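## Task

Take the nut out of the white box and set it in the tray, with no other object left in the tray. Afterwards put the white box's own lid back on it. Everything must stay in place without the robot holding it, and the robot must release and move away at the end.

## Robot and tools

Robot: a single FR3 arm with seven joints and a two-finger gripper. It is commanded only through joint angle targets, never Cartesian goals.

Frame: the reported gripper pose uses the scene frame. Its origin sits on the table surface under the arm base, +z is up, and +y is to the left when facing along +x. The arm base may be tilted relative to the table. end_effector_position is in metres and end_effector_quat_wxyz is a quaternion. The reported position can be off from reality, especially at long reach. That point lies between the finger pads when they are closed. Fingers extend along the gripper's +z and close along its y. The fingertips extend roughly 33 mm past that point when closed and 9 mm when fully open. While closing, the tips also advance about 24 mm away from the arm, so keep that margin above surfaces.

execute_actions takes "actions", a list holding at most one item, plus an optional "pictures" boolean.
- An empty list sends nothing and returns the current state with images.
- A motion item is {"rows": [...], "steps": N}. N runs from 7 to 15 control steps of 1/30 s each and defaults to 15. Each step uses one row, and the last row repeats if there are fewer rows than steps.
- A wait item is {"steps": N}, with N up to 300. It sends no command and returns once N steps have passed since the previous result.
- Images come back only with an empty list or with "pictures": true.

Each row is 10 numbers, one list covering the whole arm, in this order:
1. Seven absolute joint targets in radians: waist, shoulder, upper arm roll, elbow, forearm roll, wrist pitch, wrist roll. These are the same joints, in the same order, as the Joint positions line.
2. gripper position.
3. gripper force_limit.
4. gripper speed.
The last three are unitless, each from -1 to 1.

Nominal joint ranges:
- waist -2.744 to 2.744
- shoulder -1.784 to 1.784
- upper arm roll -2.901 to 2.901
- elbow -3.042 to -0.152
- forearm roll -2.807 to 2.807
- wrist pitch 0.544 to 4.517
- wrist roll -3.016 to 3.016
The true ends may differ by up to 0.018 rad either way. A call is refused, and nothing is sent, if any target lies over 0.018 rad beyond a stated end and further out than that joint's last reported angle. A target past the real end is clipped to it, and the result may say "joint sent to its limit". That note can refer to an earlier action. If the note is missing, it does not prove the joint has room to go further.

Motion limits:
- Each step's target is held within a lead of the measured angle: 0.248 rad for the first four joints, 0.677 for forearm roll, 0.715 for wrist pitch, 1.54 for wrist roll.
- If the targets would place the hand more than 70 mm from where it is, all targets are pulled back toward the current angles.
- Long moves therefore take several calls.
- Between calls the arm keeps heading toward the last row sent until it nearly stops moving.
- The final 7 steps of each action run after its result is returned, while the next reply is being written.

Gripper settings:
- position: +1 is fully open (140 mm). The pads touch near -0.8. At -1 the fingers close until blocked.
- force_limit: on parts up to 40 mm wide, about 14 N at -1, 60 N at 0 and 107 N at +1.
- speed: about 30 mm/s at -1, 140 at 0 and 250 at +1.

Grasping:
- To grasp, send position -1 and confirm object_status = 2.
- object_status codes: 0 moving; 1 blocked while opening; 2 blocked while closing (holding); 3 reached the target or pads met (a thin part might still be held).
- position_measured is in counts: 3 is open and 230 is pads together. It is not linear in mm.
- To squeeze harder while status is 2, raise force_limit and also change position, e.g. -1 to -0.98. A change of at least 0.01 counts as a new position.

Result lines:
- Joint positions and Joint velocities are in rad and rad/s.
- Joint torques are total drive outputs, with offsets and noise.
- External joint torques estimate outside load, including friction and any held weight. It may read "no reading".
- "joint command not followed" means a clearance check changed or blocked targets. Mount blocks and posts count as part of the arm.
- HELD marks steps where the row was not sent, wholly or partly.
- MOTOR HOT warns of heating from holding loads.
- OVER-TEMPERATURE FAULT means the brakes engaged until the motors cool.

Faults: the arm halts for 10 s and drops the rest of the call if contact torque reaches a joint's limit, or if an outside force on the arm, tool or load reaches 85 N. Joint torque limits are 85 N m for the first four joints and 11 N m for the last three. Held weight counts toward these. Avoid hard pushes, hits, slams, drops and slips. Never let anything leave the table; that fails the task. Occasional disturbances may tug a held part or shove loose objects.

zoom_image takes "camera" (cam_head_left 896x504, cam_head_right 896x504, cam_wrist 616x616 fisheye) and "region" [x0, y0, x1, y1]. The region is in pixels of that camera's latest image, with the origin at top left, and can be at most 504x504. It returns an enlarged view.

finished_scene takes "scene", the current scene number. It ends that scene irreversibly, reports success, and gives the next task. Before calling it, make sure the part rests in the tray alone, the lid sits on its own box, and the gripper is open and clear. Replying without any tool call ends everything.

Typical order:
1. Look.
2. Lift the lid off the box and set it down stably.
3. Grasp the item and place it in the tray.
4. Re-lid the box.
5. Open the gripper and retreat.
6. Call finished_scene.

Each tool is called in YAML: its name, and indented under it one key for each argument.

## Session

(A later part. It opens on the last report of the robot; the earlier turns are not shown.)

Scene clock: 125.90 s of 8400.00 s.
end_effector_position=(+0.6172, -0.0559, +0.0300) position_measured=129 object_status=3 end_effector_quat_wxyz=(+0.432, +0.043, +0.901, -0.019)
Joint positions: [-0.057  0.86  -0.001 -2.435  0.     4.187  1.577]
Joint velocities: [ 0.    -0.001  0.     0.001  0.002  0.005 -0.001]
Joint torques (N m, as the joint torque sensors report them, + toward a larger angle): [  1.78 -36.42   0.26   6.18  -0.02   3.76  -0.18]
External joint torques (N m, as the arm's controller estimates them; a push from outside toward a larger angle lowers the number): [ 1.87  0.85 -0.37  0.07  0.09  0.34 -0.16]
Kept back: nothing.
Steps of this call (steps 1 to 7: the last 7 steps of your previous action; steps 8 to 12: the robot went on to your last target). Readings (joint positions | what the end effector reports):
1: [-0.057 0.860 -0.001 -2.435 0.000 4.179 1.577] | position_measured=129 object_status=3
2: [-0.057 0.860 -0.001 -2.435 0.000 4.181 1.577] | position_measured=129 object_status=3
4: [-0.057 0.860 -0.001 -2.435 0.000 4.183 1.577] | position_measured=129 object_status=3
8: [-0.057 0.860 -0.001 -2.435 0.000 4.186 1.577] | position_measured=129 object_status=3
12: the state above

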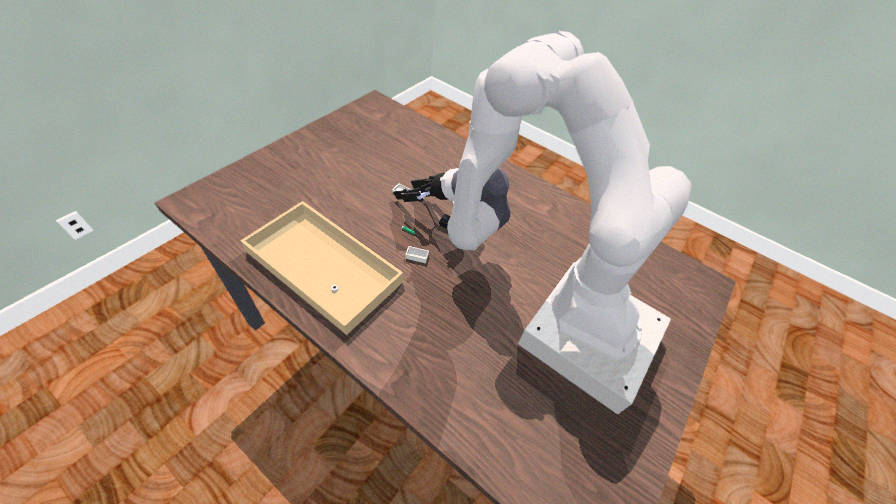

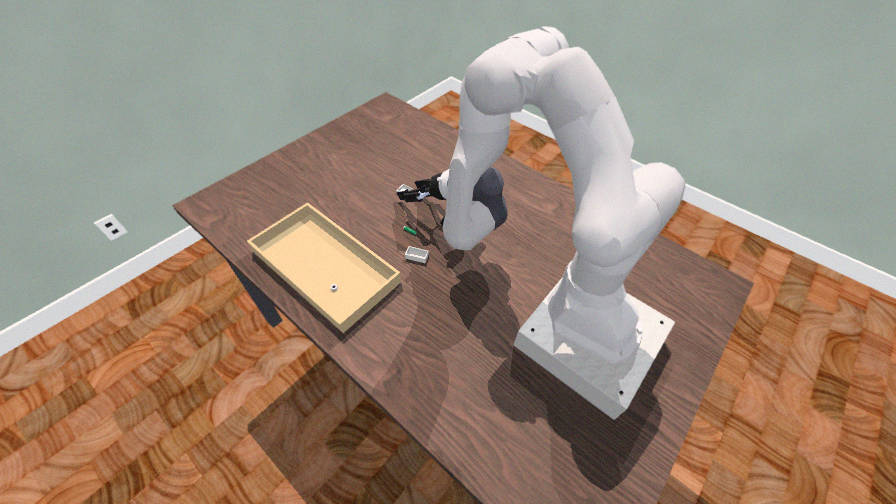

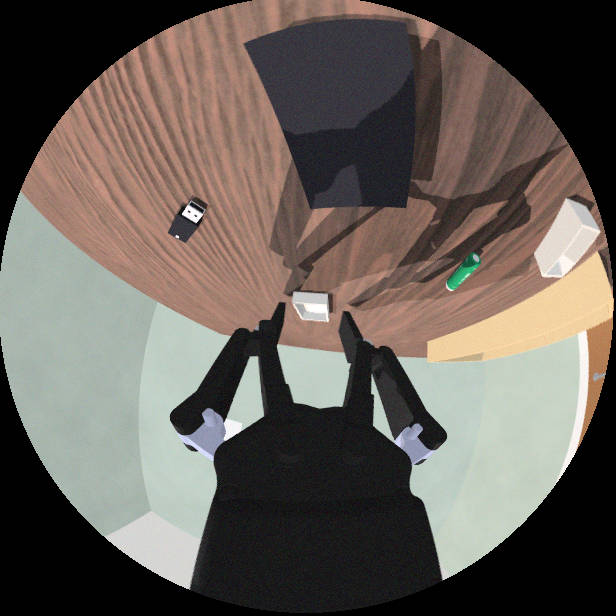

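execute_actions:
  actions:
    - {"rows":[[-0.057,0.86,0,-2.434,0,4.19,1.577,-1,-0.1,-0.4]],"steps":15}

execute_actions:
  actions:
    - {"steps":10}
  pictures: true

Scene clock: 126.33 s of 8400.00 s.
end_effector_position=(+0.6173, -0.0559, +0.0304) position_measured=164 object_status=0 end_effector_quat_wxyz=(+0.432, +0.043, +0.900, -0.020)
Joint positions: [-0.057  0.86  -0.001 -2.435  0.     4.188  1.577]
Joint velocities: [-0.     0.001 -0.     0.001 -0.001  0.001  0.   ]
Joint torques (N m, as the joint torque sensors report them, + toward a larger angle): [ -0.61 -36.82   0.14   5.99  -0.04   3.86  -0.06]
External joint torques (N m, as the arm's controller estimates them; a push from outside toward a larger angle lowers the number): [-0.52  0.31 -0.49 -0.04  0.07  0.45 -0.04]
Steps of this call (steps 1 to 5: the robot went on to your last target; steps 6 to 13: the first 8 steps of this action). Readings (joint positions | what the end effector reports):
6: [-0.057 0.860 -0.001 -2.435 0.000 4.187 1.577] | position_measured=129 object_status=0
7: [-0.057 0.860 -0.001 -2.435 0.000 4.187 1.577] | position_measured=132 object_status=0
9: [-0.057 0.860 -0.001 -2.435 0.000 4.187 1.577] | position_measured=143 object_status=0
13: the state above

Scene clock: 126.67 s of 8400.00 s.
end_effector_position=(+0.6174, -0.0559, +0.0305) position_measured=179 object_status=2 end_effector_quat_wxyz=(+0.433, +0.043, +0.900, -0.020)
Joint positions: [-0.057  0.86  -0.001 -2.435  0.     4.188  1.577]
Joint velocities: [-0.001 -0.    -0.001 -0.001 -0.001 -0.001 -0.   ]
Joint torques (N m, as the joint torque sensors report them, + toward a larger angle): [  0.1  -36.45   0.43   5.97   0.05   3.71  -0.11]
External joint torques (N m, as the arm's controller estimates them; a push from outside toward a larger angle lowers the number): [ 0.25  0.76 -0.15 -0.08  0.15  0.3  -0.09]
Kept back: nothing.
Steps of this call (steps 1 to 7: the last 7 steps of your previous action; steps 8 to 10: the robot went on to your last target). Readings (joint positions | what the end effector reports):
1: [-0.057 0.860 -0.001 -2.435 0.000 4.188 1.577] | position_measured=169 object_status=0
2: [-0.057 0.860 -0.001 -2.435 0.000 4.188 1.577] | position_measured=174 object_status=0
4: [-0.057 0.860 -0.001 -2.435 0.000 4.188 1.577] | position_measured=179 object_status=0
8: [-0.057 0.860 -0.001 -2.435 0.000 4.188 1.577] | position_measured=179 object_status=0
10: the state above

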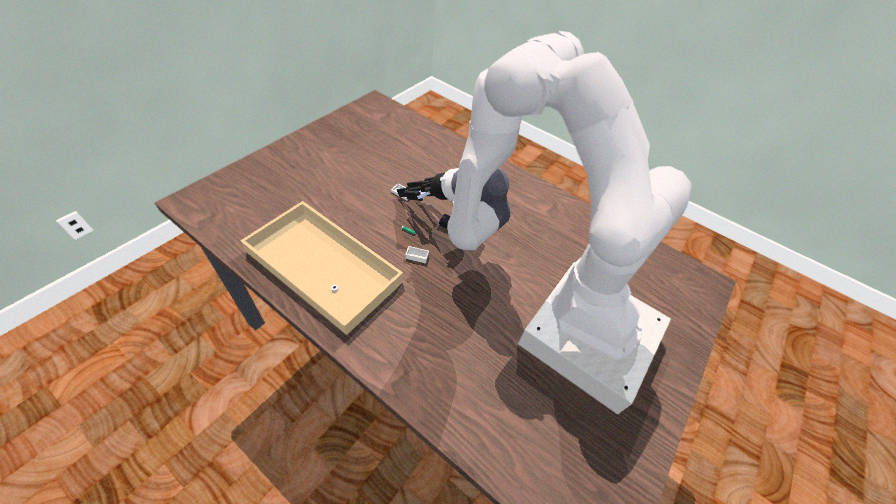

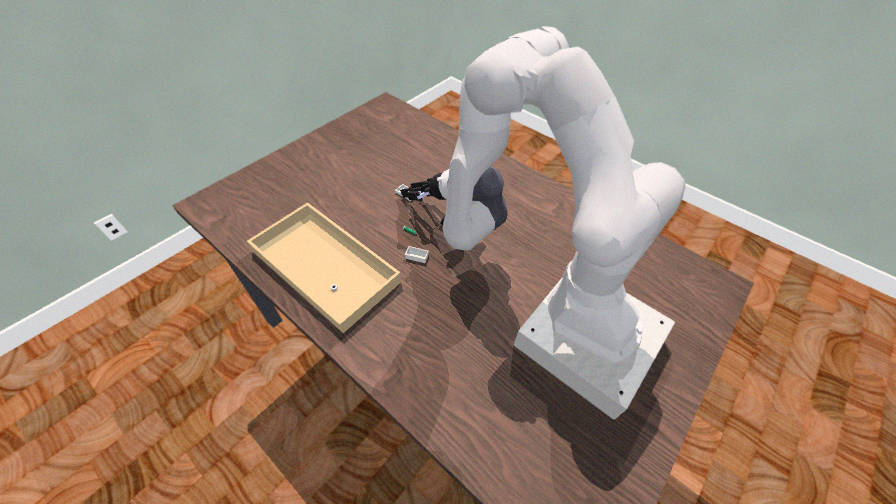

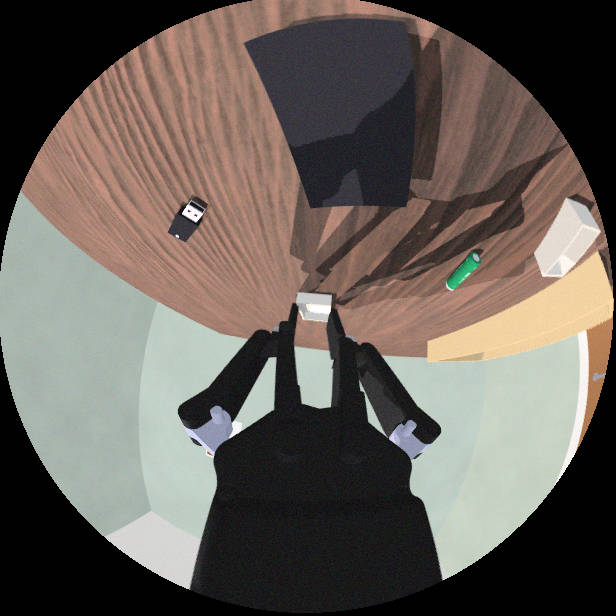

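execute_actions:
  actions:
    - {"rows":[[-0.057,0.8,0,-2.434,0,4.17,1.577,-1,-0.1,-0.4],[-0.057,0.8,0,-2.434,0,4.17,1.577,-1,-0.1,-0.4],[-0.057,0.8,0,-2.434,0,4.17,1.577,-1,-0.1,-0.4],[-0.057,0.8,0,-2.434,0,4.17,1.577,-1,-0.1,-0.4],[-0.057,0.55,0,-2.434,0,4.1,1.577,-1,-0.1,-0.4]],"steps":15}

execute_actions:
  actions:
    - {"rows":[[-0.057,0.55,0,-2.434,0,4.1,0.5,-1,-0.1,-0.4]],"steps":15}
  pictures: true

execute_actions:
  actions:
    - {"rows":[[-0.057,0.55,0,-2.434,0,4.1,-0.6,-1,-0.1,-0.4]],"steps":15}

execute_actions:
  actions:
    - {"rows":[[-0.057,0.55,0,-2.434,0,4.1,-1.565,-1,-0.1,-0.4]],"steps":15}

execute_actions:
  actions:
    - {"steps":25}
  pictures: true

Scene clock: 127.47 s of 8400.00 s.
end_effector_position=(+0.6637, -0.0598, +0.1199) position_measured=179 object_status=2 end_effector_quat_wxyz=(+0.485, +0.041, +0.873, -0.022)
Joint positions: [-0.057  0.701 -0.001 -2.44   0.     4.153  1.577]
Joint velocities: [-0.001 -0.993 -0.001  0.026 -0.    -0.156  0.001]
Joint torques (N m, as the joint torque sensors report them, + toward a larger angle): [  0.5  -34.02   0.13   9.68   0.13   3.02  -0.08]
External joint torques (N m, as the arm's controller estimates them; a push from outside toward a larger angle lowers the number): [ 0.71 -0.61 -0.31  1.13  0.13 -0.18 -0.06]
Steps of this call (steps 1 to 15: the robot went on to your last target; step 16: nothing new was sent; steps 17 to 24: the first 8 steps of this action). Readings (joint positions | what the end effector reports):
17: [-0.057 0.853 -0.001 -2.437 0.000 4.184 1.577] | position_measured=179 object_status=2
18: [-0.057 0.839 -0.001 -2.438 0.000 4.181 1.577] | position_measured=179 object_status=2
20: [-0.057 0.815 -0.001 -2.435 0.000 4.179 1.577] | position_measured=179 object_status=2
24: the state above

Scene clock: 127.97 s of 8400.00 s.
end_effector_position=(+0.7004, -0.0629, +0.2125) position_measured=179 object_status=2 end_effector_quat_wxyz=(+0.501, -0.218, +0.817, -0.184)
Joint positions: [-0.057  0.549 -0.001 -2.432  0.     4.106  0.96 ]
Joint velocities: [ 0.     0.001 -0.001 -0.001 -0.001 -0.023 -1.513]
Joint torques (N m, as the joint torque sensors report them, + toward a larger angle): [  0.07 -35.76   0.54  10.46   0.14   2.92  -0.43]
External joint torques (N m, as the arm's controller estimates them; a push from outside toward a larger angle lowers the number): [ 0.12  1.29  0.1  -2.04  0.01 -0.35 -0.4 ]
Steps of this call (steps 1 to 7: the last 7 steps of your previous action; steps 8 to 15: the first 8 steps of this action). Readings (joint positions | what the end effector reports):
8: [-0.057 0.549 -0.001 -2.430 0.000 4.117 1.488] | position_measured=179 object_status=2
9: [-0.057 0.549 -0.001 -2.430 0.000 4.115 1.386] | position_measured=179 object_status=2
11: [-0.057 0.549 -0.001 -2.431 0.000 4.111 1.212] | position_measured=179 object_status=2
15: the state above

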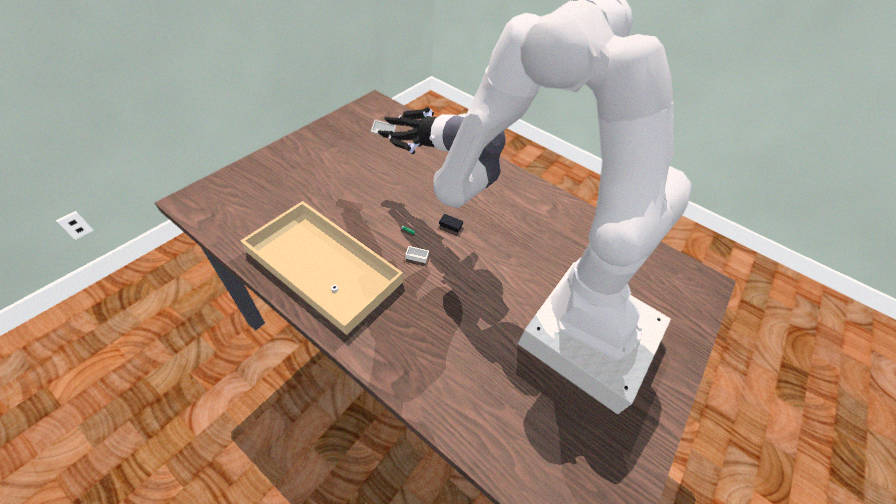

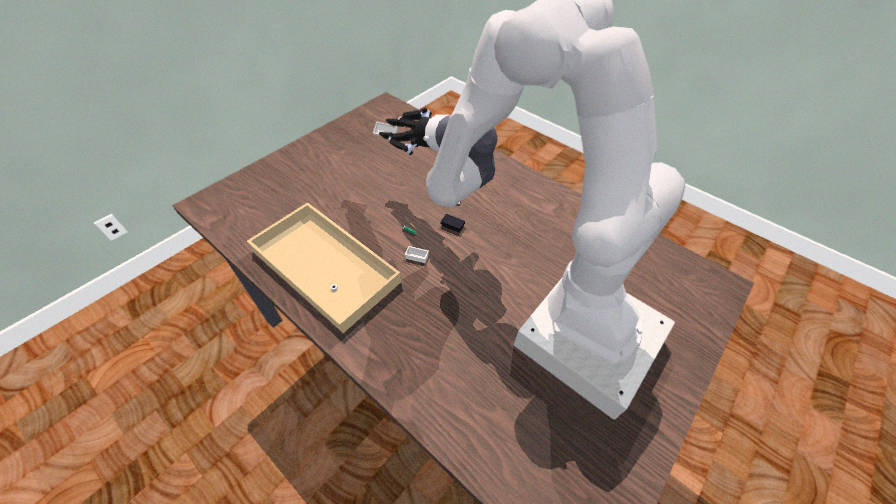

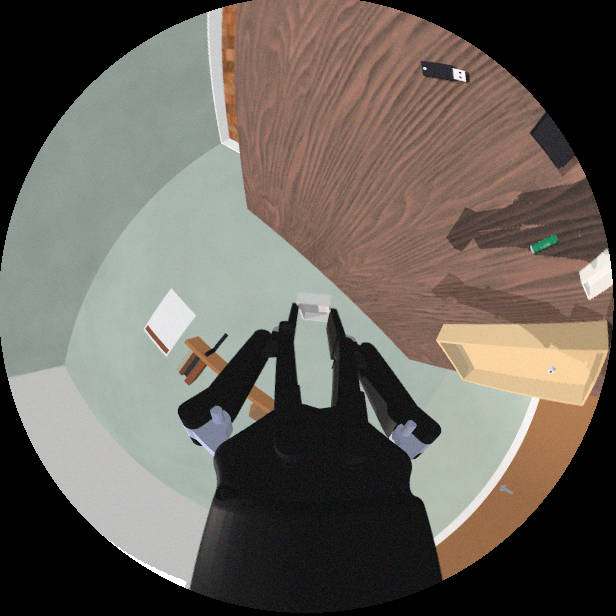

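Scene clock: 128.47 s of 8400.00 s.
end_effector_position=(+0.7001, -0.0628, +0.2113) position_measured=179 object_status=2 end_effector_quat_wxyz=(-0.350, +0.584, -0.613, +0.401)
Joint positions: [-0.057  0.549 -0.001 -2.432  0.     4.102 -0.04 ]
Joint velocities: [-0.     0.001  0.001 -0.001  0.001 -0.001 -1.844]
Joint torques (N m, as the joint torque sensors report them, + toward a larger angle): [  0.88 -36.54   0.45   9.75   0.3    3.    -0.57]
External joint torques (N m, as the arm's controller estimates them; a push from outside toward a larger angle lowers the number): [ 0.99  0.39  0.07 -2.67  0.15 -0.27 -0.55]
Steps of this call (steps 1 to 7: the last 7 steps of your previous action; steps 8 to 15: the first 8 steps of this action). Readings (joint positions | what the end effector reports):
8: [-0.057 0.549 -0.001 -2.432 0.000 4.103 0.602] | position_measured=179 object_status=2
9: [-0.057 0.549 -0.001 -2.432 0.000 4.103 0.478] | position_measured=179 object_status=2
11: [-0.057 0.549 -0.001 -2.432 0.000 4.103 0.266] | position_measured=179 object_status=2
15: the state above

Scene clock: 128.97 s of 8400.00 s.
end_effector_position=(+0.7001, -0.0628, +0.2112) position_measured=179 object_status=2 end_effector_quat_wxyz=(-0.114, +0.807, -0.257, +0.520)
Joint positions: [-0.057  0.549 -0.001 -2.432  0.     4.102 -1.043]
Joint velocities: [ 0.    -0.     0.     0.001 -0.     0.001 -1.715]
Joint torques (N m, as the joint torque sensors report them, + toward a larger angle): [  0.89 -35.98   0.72  10.22   0.29   3.06  -0.64]
External joint torques (N m, as the arm's controller estimates them; a push from outside toward a larger angle lowers the number): [ 0.94  1.1   0.26 -2.28  0.15 -0.24 -0.66]
Steps of this call (steps 1 to 7: the last 7 steps of your previous action; steps 8 to 15: the first 8 steps of this action). Readings (joint positions | what the end effector reports):
8: [-0.057 0.549 -0.001 -2.432 0.000 4.102 -0.445] | position_measured=179 object_status=2
9: [-0.057 0.549 -0.001 -2.432 0.000 4.102 -0.561] | position_measured=179 object_status=2
11: [-0.057 0.549 -0.001 -2.432 0.000 4.102 -0.758] | position_measured=179 object_status=2
15: the state above

Scene clock: 129.80 s of 8400.00 s.
end_effector_position=(+0.7001, -0.0628, +0.2112) position_measured=179 object_status=2 end_effector_quat_wxyz=(+0.014, +0.845, -0.055, +0.532)
Joint positions: [-0.057  0.549 -0.001 -2.432  0.     4.102 -1.528]
Joint velocities: [-0.001 -0.     0.001  0.    -0.001 -0.    -0.111]
Joint torques (N m, as the joint torque sensors report them, + toward a larger angle): [  0.5  -36.19  -0.11  10.52   0.26   2.98  -0.3 ]
External joint torques (N m, as the arm's controller estimates them; a push from outside toward a larger angle lowers the number): [ 0.62  1.   -0.53 -2.07  0.11 -0.32 -0.32]
Kept back: nothing.
Steps of this call (steps 1 to 7: the last 7 steps of your previous action; steps 8 to 25: the robot went on to your last target). Readings (joint positions | what the end effector reports):
1: [-0.057 0.549 -0.001 -2.432 0.000 4.102 -1.097] | position_measured=179 object_status=2
2: [-0.057 0.549 -0.001 -2.432 0.000 4.102 -1.145] | position_measured=179 object_status=2
4: [-0.057 0.549 -0.001 -2.432 0.000 4.102 -1.227] | position_measured=179 object_status=2
8: [-0.057 0.549 -0.001 -2.432 0.000 4.102 -1.346] | position_measured=179 object_status=2
25: the state above

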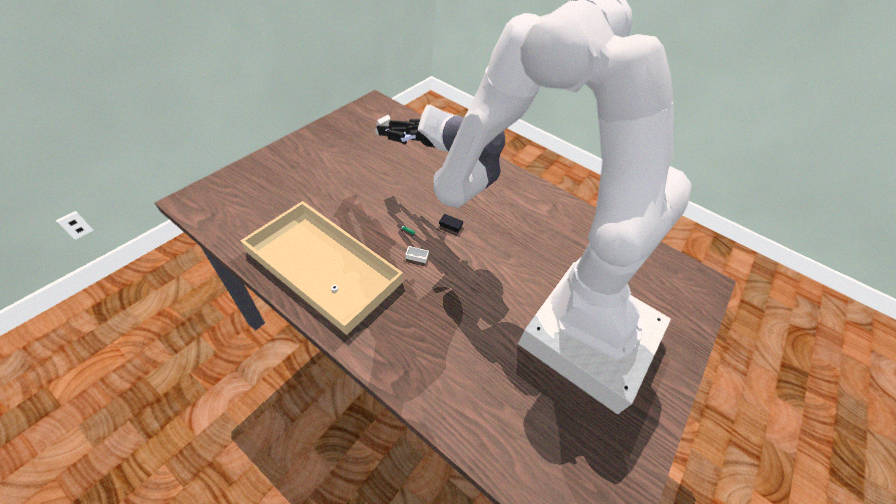

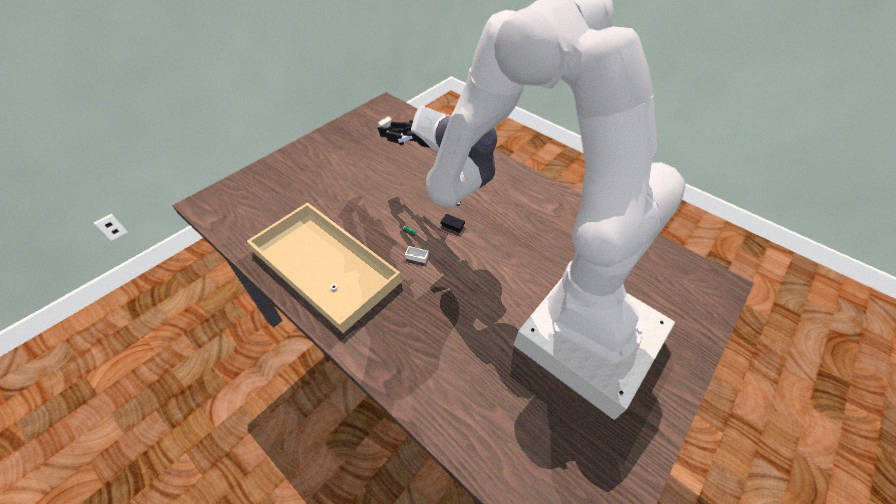

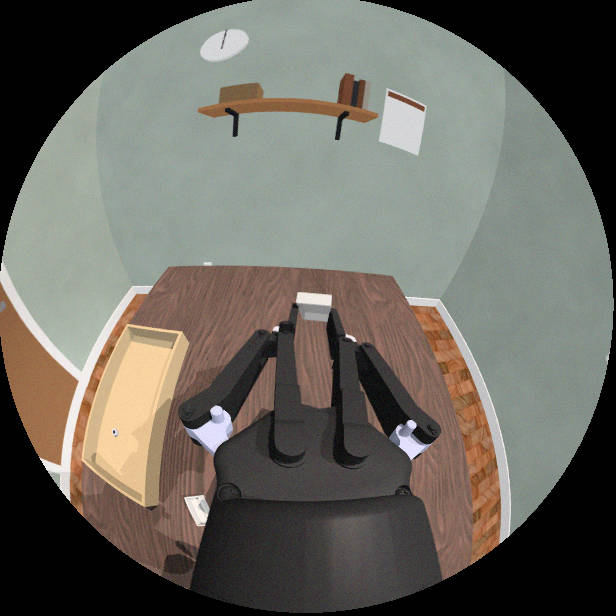

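execute_actions:
  actions:
    - {"rows":[[-0.057,0.8,0,-2.46,0,4.4,-1.565,-1,-0.1,-0.4]],"steps":15}

execute_actions:
  actions:
    - {"rows":[[-0.057,0.92,0,-2.47,0,4.5,-1.565,-1,-0.1,-0.4]],"steps":15}

execute_actions:
  actions:
    - {"steps":15}
  pictures: true

zoom_image:
  camera: "cam_head_left"
  region: [350,140,500,250]

Scene clock: 130.97 s of 8400.00 s.
end_effector_position=(+0.6379, -0.0575, +0.1006) position_measured=179 object_status=2 end_effector_quat_wxyz=(+0.021, +0.862, -0.042, +0.505)
Joint positions: [-0.057  0.798 -0.001 -2.463  0.     4.32  -1.561]
Joint velocities: [-0.001  0.175 -0.    -0.024  0.     0.436 -0.004]
Joint torques (N m, as the joint torque sensors report them, + toward a larger angle): [  0.55 -43.95   0.62   9.31   0.04   4.67  -0.15]
External joint torques (N m, as the arm's controller estimates them; a push from outside toward a larger angle lowers the number): [ 0.65  2.24 -0.07 -2.25  0.11  0.6  -0.18]
Steps of this call (steps 1 to 27: the robot went on to your last target; steps 28 to 35: the first 8 steps of this action). Readings (joint positions | what the end effector reports):
28: [-0.057 0.569 -0.001 -2.427 0.000 4.136 -1.560] | position_measured=179 object_status=2
29: [-0.057 0.612 -0.001 -2.428 0.000 4.171 -1.560] | position_measured=179 object_status=2
31: [-0.057 0.706 -0.001 -2.441 0.000 4.238 -1.560] | position_measured=179 object_status=2
35: the state above

Scene clock: 131.47 s of 8400.00 s.
end_effector_position=(+0.6063, -0.0547, +0.0703) position_measured=179 object_status=2 end_effector_quat_wxyz=(+0.022, +0.856, -0.042, +0.514)
Joint positions: [-0.057  0.92  -0.    -2.471  0.     4.471 -1.562]
Joint velocities: [-0.     0.015 -0.     0.    -0.     0.156 -0.001]
Joint torques (N m, as the joint torque sensors report them, + toward a larger angle): [  0.26 -35.9    0.42   3.93  -0.17   3.85  -0.2 ]
External joint torques (N m, as the arm's controller estimates them; a push from outside toward a larger angle lowers the number): [ 0.38  2.07 -0.29 -1.13  0.04  0.39 -0.23]
Steps of this call (steps 1 to 7: the last 7 steps of your previous action; steps 8 to 15: the first 8 steps of this action). Readings (joint positions | what the end effector reports):
8: [-0.057 0.815 -0.000 -2.458 0.000 4.399 -1.561] | position_measured=179 object_status=2
9: [-0.057 0.844 -0.000 -2.458 0.000 4.418 -1.561] | position_measured=179 object_status=2
11: [-0.057 0.893 -0.000 -2.466 0.000 4.442 -1.561] | position_measured=179 object_status=2
15: the state above

Scene clock: 131.97 s of 8400.00 s.
end_effector_position=(+0.6080, -0.0548, +0.0784) position_measured=179 object_status=2 end_effector_quat_wxyz=(+0.022, +0.850, -0.041, +0.525)
Joint positions: [-0.057  0.92  -0.    -2.471  0.     4.496 -1.562]
Joint velocities: [ 0.001 -0.001  0.     0.    -0.001  0.009 -0.001]
Joint torques (N m, as the joint torque sensors report them, + toward a larger angle): [  0.32 -35.88   0.9    4.53  -0.12   3.86  -0.24]
External joint torques (N m, as the arm's controller estimates them; a push from outside toward a larger angle lowers the number): [ 0.37  0.06  0.15  0.68  0.09  0.55 -0.26]
Kept back: nothing.
Steps of this call (steps 1 to 7: the last 7 steps of your previous action; steps 8 to 15: the robot went on to your last target). Readings (joint positions | what the end effector reports):
1: [-0.057 0.920 -0.000 -2.471 0.000 4.475 -1.562] | position_measured=179 object_status=2
2: [-0.057 0.920 -0.000 -2.471 0.000 4.479 -1.562] | position_measured=179 object_status=2
4: [-0.057 0.920 -0.000 -2.471 0.000 4.485 -1.562] | position_measured=179 object_status=2
8: [-0.057 0.920 -0.000 -2.471 0.000 4.492 -1.562] | position_measured=179 object_status=2
15: the state above

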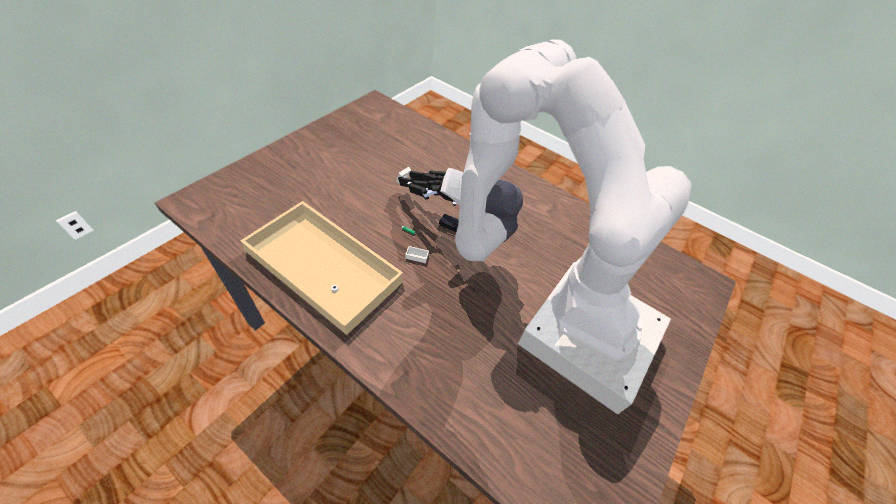

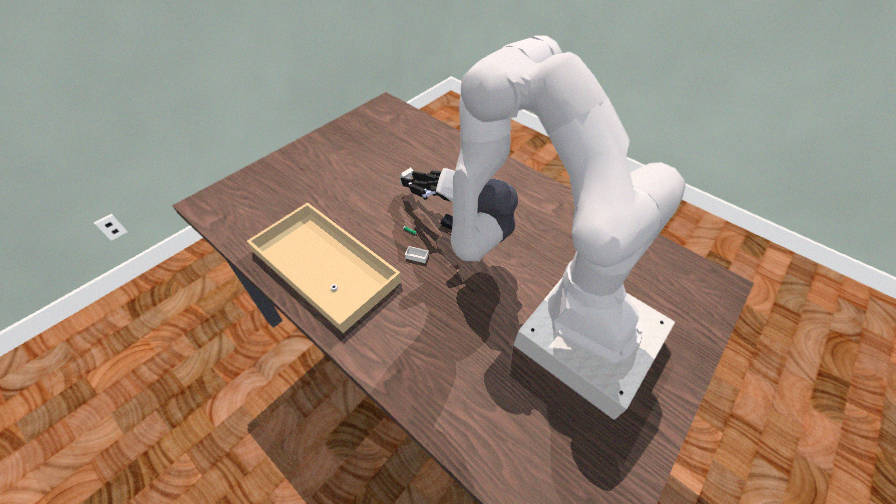

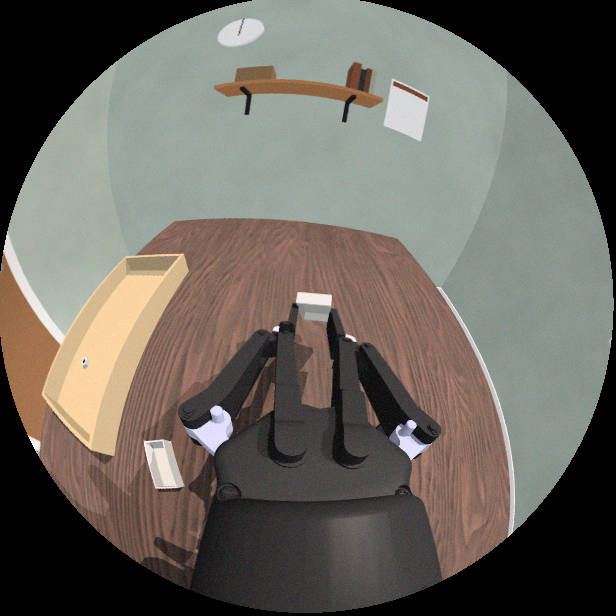

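Region (350, 140, 500, 250) of cam_head_left's 896x504 image, scaled by 3.360, with more detail than that image has; it fills the top 370 rows of this view, and the rest is white.

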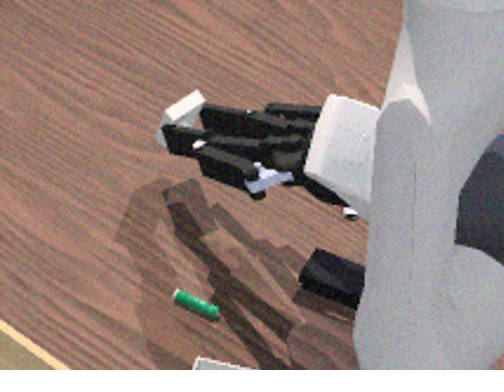

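execute_actions:
  actions:
    - {"rows":[[-0.057,0.965,0,-2.471,0,4.5,-1.565,-1,-0.1,-0.4]],"steps":15}

execute_actions:
  actions:
    - {"rows":[[-0.057,0.965,0,-2.471,0,4.5,-1.565,0.1,-0.1,-0.3]],"steps":15}

execute_actions:
  actions:
    - {"steps":15}
  pictures: true

zoom_image:
  camera: "cam_head_left"
  region: [350,140,500,250]

Scene clock: 132.70 s of 8400.00 s.
end_effector_position=(+0.5935, -0.0536, +0.0531) position_measured=179 object_status=2 end_effector_quat_wxyz=(+0.022, +0.860, -0.042, +0.508)
Joint positions: [-0.057  0.964 -0.    -2.471  0.     4.499 -1.562]
Joint velocities: [-0.001  0.007 -0.002 -0.001  0.001 -0.    -0.001]
Joint torques (N m, as the joint torque sensors report them, + toward a larger angle): [ -0.07 -35.57   0.9    2.33  -0.06   3.59  -0.27]
External joint torques (N m, as the arm's controller estimates them; a push from outside toward a larger angle lowers the number): [ 0.08  0.69  0.21 -0.94  0.17  0.15 -0.29]
Steps of this call (steps 1 to 14: the robot went on to your last target; steps 15 to 22: the first 8 steps of this action). Readings (joint positions | what the end effector reports):
15: [-0.057 0.925 -0.000 -2.470 0.000 4.499 -1.562] | position_measured=179 object_status=2
16: [-0.057 0.936 -0.000 -2.469 0.000 4.499 -1.562] | position_measured=179 object_status=2
18: [-0.057 0.954 -0.000 -2.470 0.000 4.499 -1.562] | position_measured=179 object_status=2
22: the state above

Scene clock: 133.20 s of 8400.00 s.
end_effector_position=(+0.5935, -0.0536, +0.0531) position_measured=140 object_status=0 end_effector_quat_wxyz=(+0.022, +0.860, -0.042, +0.508)
Joint positions: [-0.057  0.964 -0.    -2.471  0.     4.499 -1.562]
Joint velocities: [-0.001 -0.001 -0.001  0.    -0.     0.     0.001]
Joint torques (N m, as the joint torque sensors report them, + toward a larger angle): [  0.27 -34.4    0.18   2.2   -0.22   3.46  -0.16]
External joint torques (N m, as the arm's controller estimates them; a push from outside toward a larger angle lowers the number): [ 0.41  1.27 -0.51 -0.74  0.02  0.1  -0.18]
Steps of this call (steps 1 to 7: the last 7 steps of your previous action; steps 8 to 15: the first 8 steps of this action). Readings (joint positions | what the end effector reports):
8: [-0.057 0.964 -0.000 -2.471 0.000 4.499 -1.562] | position_measured=179 object_status=0
9: [-0.057 0.964 -0.000 -2.471 0.000 4.499 -1.562] | position_measured=179 object_status=0
11: [-0.057 0.964 -0.000 -2.471 0.000 4.499 -1.562] | position_measured=164 object_status=0
15: the state above

Scene clock: 133.70 s of 8400.00 s.
end_effector_position=(+0.5935, -0.0536, +0.0531) position_measured=117 object_status=3 end_effector_quat_wxyz=(+0.022, +0.860, -0.042, +0.508)
Joint positions: [-0.057  0.964 -0.    -2.471  0.     4.499 -1.562]
Joint velocities: [-0.     0.001  0.     0.001 -0.001 -0.     0.   ]
Joint torques (N m, as the joint torque sensors report them, + toward a larger angle): [  0.58 -34.43   0.78   1.81  -0.21   3.53  -0.22]
External joint torques (N m, as the arm's controller estimates them; a push from outside toward a larger angle lowers the number): [ 0.65  1.17  0.02 -1.12  0.04  0.19 -0.25]
Kept back: nothing.
Steps of this call (steps 1 to 7: the last 7 steps of your previous action; steps 8 to 15: the robot went on to your last target). Readings (joint positions | what the end effector reports):
1: [-0.057 0.964 -0.000 -2.471 0.000 4.499 -1.562] | position_measured=135 object_status=0
2: [-0.057 0.964 -0.000 -2.471 0.000 4.499 -1.562] | position_measured=129 object_status=0
4: [-0.057 0.964 -0.000 -2.471 0.000 4.499 -1.562] | position_measured=118 object_status=0
8: [-0.057 0.964 -0.000 -2.471 0.000 4.499 -1.562] | position_measured=117 object_status=0
15: the state above
The arm was judged still, so your last target was given up. Only a new action makes it travel on or press farther. Fingers that are still opening or closing keep moving.

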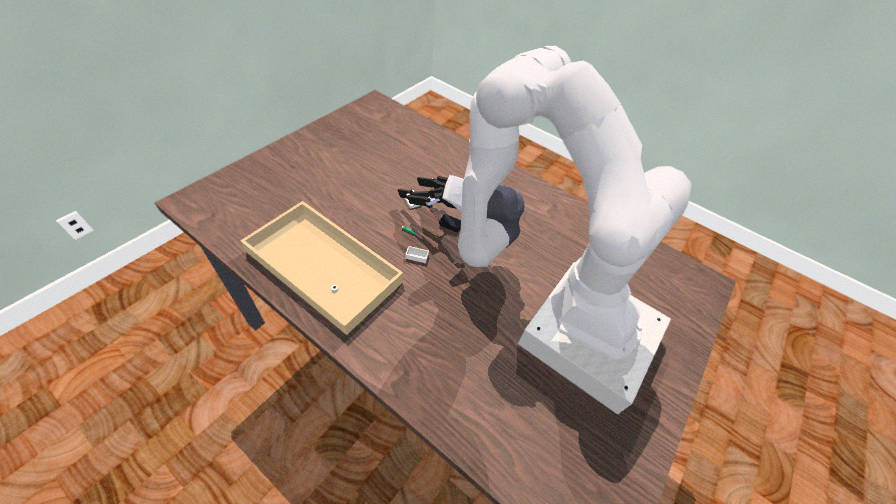

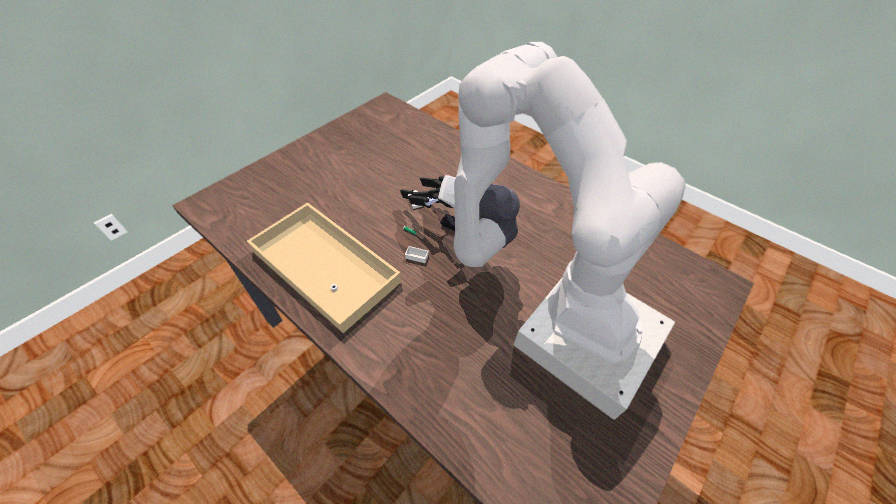

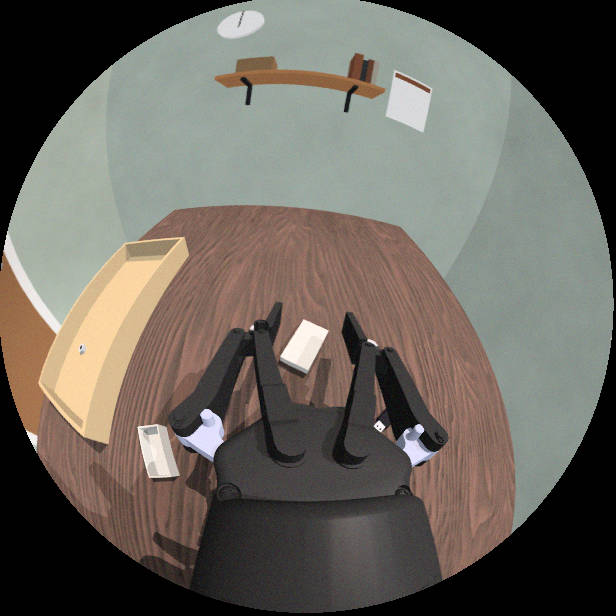

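Region (350, 140, 500, 250) of cam_head_left's 896x504 image, scaled by 3.360, with more detail than that image has; it fills the top 370 rows of this view, and the rest is white.

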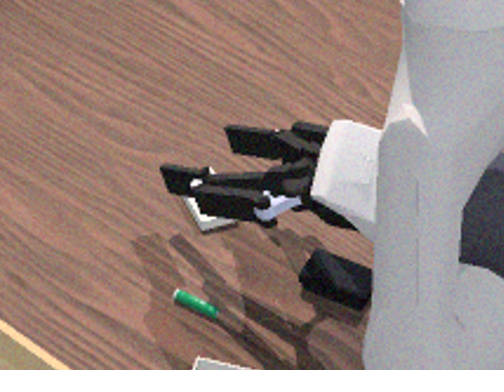

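Looks flipped. Retreat to vertical view around r≈.58.

execute_actions:
  actions:
    - {"rows":[[-0.057,0.6,0,-2.45,0,4.1,-0.6,0.1,-0.1,0]],"steps":15}

execute_actions:
  actions:
    - {"rows":[[-0.057,0.35,0,-2.3,0,3.3,0.6,0.1,-0.1,0]],"steps":15}

execute_actions:
  actions:
    - {"rows":[[-0.057,0.3,0,-2.12,0,2.6,1.55,0.1,-0.1,0]],"steps":15}

execute_actions:
  actions:
    - {"rows":[[-0.057,0.36,0,-2.1,0,2.46,1.55,0.1,-0.1,0]],"steps":15}

execute_actions:
  actions:
    - {"steps":20}
  pictures: true

Scene clock: 134.40 s of 8400.00 s.
end_effector_position=(+0.6858, -0.0616, +0.1895) position_measured=117 object_status=3 end_effector_quat_wxyz=(-0.115, +0.803, -0.252, +0.528)
Joint positions: [-0.057  0.62  -0.    -2.444  0.     4.204 -1.049]
Joint velocities: [-0.001 -0.564  0.001  0.077  0.    -0.549  1.478]
Joint torques (N m, as the joint torque sensors report them, + toward a larger angle): [  0.57 -20.55   0.29   2.54   0.22   1.21   0.48]
External joint torques (N m, as the arm's controller estimates them; a push from outside toward a larger angle lowers the number): [ 0.74 -1.81 -0.01  1.14  0.18 -0.51  0.5 ]
Steps of this call (steps 1 to 13: nothing new was sent; steps 14 to 21: the first 8 steps of this action). Readings (joint positions | what the end effector reports):
14: [-0.057 0.944 -0.000 -2.475 0.000 4.443 -1.483] | position_measured=117 object_status=3
15: [-0.057 0.892 -0.000 -2.475 0.000 4.383 -1.403] | position_measured=117 object_status=3
17: [-0.057 0.783 -0.000 -2.464 0.000 4.315 -1.289] | position_measured=117 object_status=3
21: the state above

Scene clock: 134.90 s of 8400.00 s.
end_effector_position=(+0.7374, -0.0659, +0.2423) position_measured=117 object_status=3 end_effector_quat_wxyz=(-0.279, +0.618, -0.666, +0.311)
Joint positions: [-0.057  0.344 -0.    -2.294 -0.     3.499 -0.013]
Joint velocities: [-0.    -0.114 -0.001  0.037 -0.001 -0.99   1.783]
Joint torques (N m, as the joint torque sensors report them, + toward a larger angle): [  0.59 -26.7    0.36  12.01   0.53   1.73   0.34]
External joint torques (N m, as the arm's controller estimates them; a push from outside toward a larger angle lowers the number): [ 0.78 -0.46  0.26 -0.04  0.2  -0.66  0.39]
Steps of this call (steps 1 to 7: the last 7 steps of your previous action; steps 8 to 15: the first 8 steps of this action). Readings (joint positions | what the end effector reports):
8: [-0.057 0.585 -0.000 -2.428 -0.000 4.033 -0.690] | position_measured=117 object_status=3
9: [-0.057 0.542 -0.000 -2.395 -0.000 3.901 -0.556] | position_measured=117 object_status=3
11: [-0.057 0.431 -0.000 -2.338 -0.000 3.704 -0.329] | position_measured=117 object_status=3
15: the state above

Scene clock: 135.40 s of 8400.00 s.
end_effector_position=(+0.6802, -0.0609, +0.1876) position_measured=117 object_status=3 end_effector_quat_wxyz=(+0.174, -0.245, +0.952, -0.063)
Joint positions: [-0.057  0.297 -0.    -2.127 -0.     2.794  0.979]
Joint velocities: [-0.    -0.031  0.001  0.124 -0.    -1.138  1.881]
Joint torques (N m, as the joint torque sensors report them, + toward a larger angle): [  0.05 -35.01  -0.06  17.97   0.71   2.44   0.46]
External joint torques (N m, as the arm's controller estimates them; a push from outside toward a larger angle lowers the number): [ 0.05 -0.74 -0.33 -0.33  0.23 -0.41  0.5 ]
Steps of this call (steps 1 to 7: the last 7 steps of your previous action; steps 8 to 15: the first 8 steps of this action). Readings (joint positions | what the end effector reports):
8: [-0.057 0.350 -0.000 -2.269 -0.000 3.255 0.414] | position_measured=117 object_status=3
9: [-0.057 0.343 -0.000 -2.227 -0.000 3.147 0.521] | position_measured=117 object_status=3
11: [-0.057 0.319 -0.000 -2.170 -0.000 2.988 0.701] | position_measured=117 object_status=3
15: the state above

Scene clock: 135.90 s of 8400.00 s.
end_effector_position=(+0.5907, -0.0531, +0.1133) position_measured=117 object_status=3 end_effector_quat_wxyz=(+0.019, -0.023, +1.000, -0.004)
Joint positions: [-0.057  0.361 -0.    -2.104 -0.     2.502  1.435]
Joint velocities: [ 0.     0.026 -0.001  0.001 -0.001 -0.253  0.371]
Joint torques (N m, as the joint torque sensors report them, + toward a larger angle): [  1.31 -41.01  -0.11  21.57   0.76   2.51   0.15]
External joint torques (N m, as the arm's controller estimates them; a push from outside toward a larger angle lowers the number): [ 1.29  1.73 -0.48 -0.87  0.23 -0.37  0.16]
Steps of this call (steps 1 to 7: the last 7 steps of your previous action; steps 8 to 15: the first 8 steps of this action). Readings (joint positions | what the end effector reports):
8: [-0.057 0.305 -0.000 -2.116 -0.000 2.626 1.308] | position_measured=117 object_status=3
9: [-0.057 0.317 -0.000 -2.108 -0.000 2.600 1.331] | position_measured=117 object_status=3
11: [-0.057 0.341 -0.000 -2.104 -0.000 2.555 1.373] | position_measured=117 object_status=3
15: the state above

Scene clock: 136.57 s of 8400.00 s.
end_effector_position=(+0.5796, -0.0521, +0.1104) position_measured=117 object_status=3 end_effector_quat_wxyz=(+0.001, +0.026, +1.000, -0.002)
Joint positions: [-0.057  0.361 -0.    -2.102 -0.     2.463  1.534]
Joint velocities: [ 0.001  0.001 -0.001  0.001 -0.001 -0.005  0.04 ]
Joint torques (N m, as the joint torque sensors report them, + toward a larger angle): [  0.32 -39.95  -0.11  20.9    0.76   2.04   0.09]
External joint torques (N m, as the arm's controller estimates them; a push from outside toward a larger angle lowers the number): [ 0.34 -0.41 -0.43  0.66  0.24 -0.38  0.09]
Kept back: nothing.
Steps of this call (steps 1 to 7: the last 7 steps of your previous action; steps 8 to 20: the robot went on to your last target). Readings (joint positions | what the end effector reports):
1: [-0.057 0.361 -0.000 -2.104 -0.000 2.495 1.446] | position_measured=117 object_status=3
2: [-0.057 0.361 -0.000 -2.104 -0.000 2.489 1.457] | position_measured=117 object_status=3
4: [-0.057 0.361 -0.000 -2.103 -0.000 2.480 1.475] | position_measured=117 object_status=3
8: [-0.057 0.361 -0.000 -2.102 -0.000 2.470 1.500] | position_measured=117 object_status=3
20: the state above

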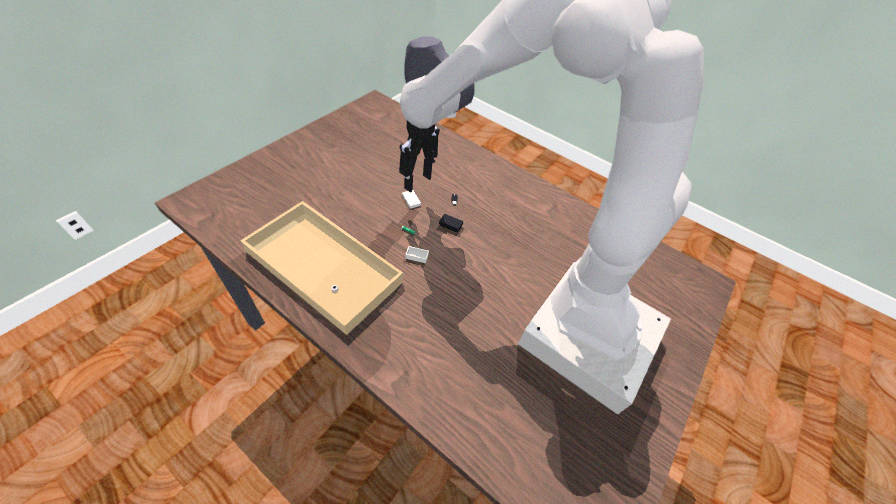

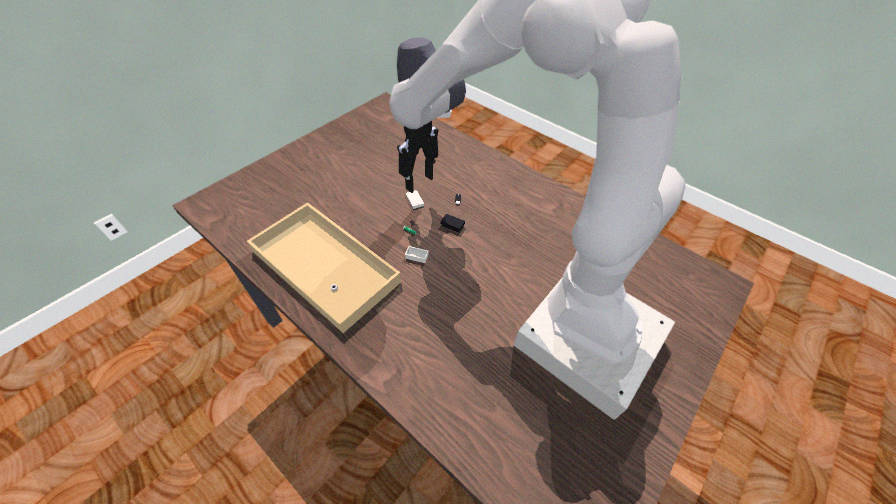

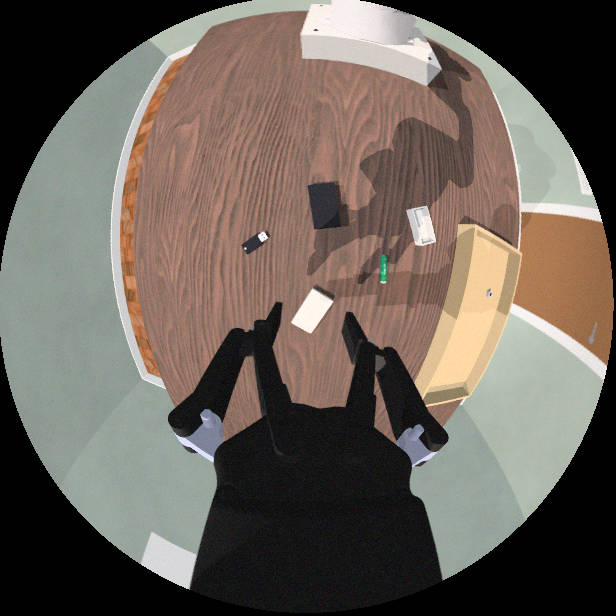

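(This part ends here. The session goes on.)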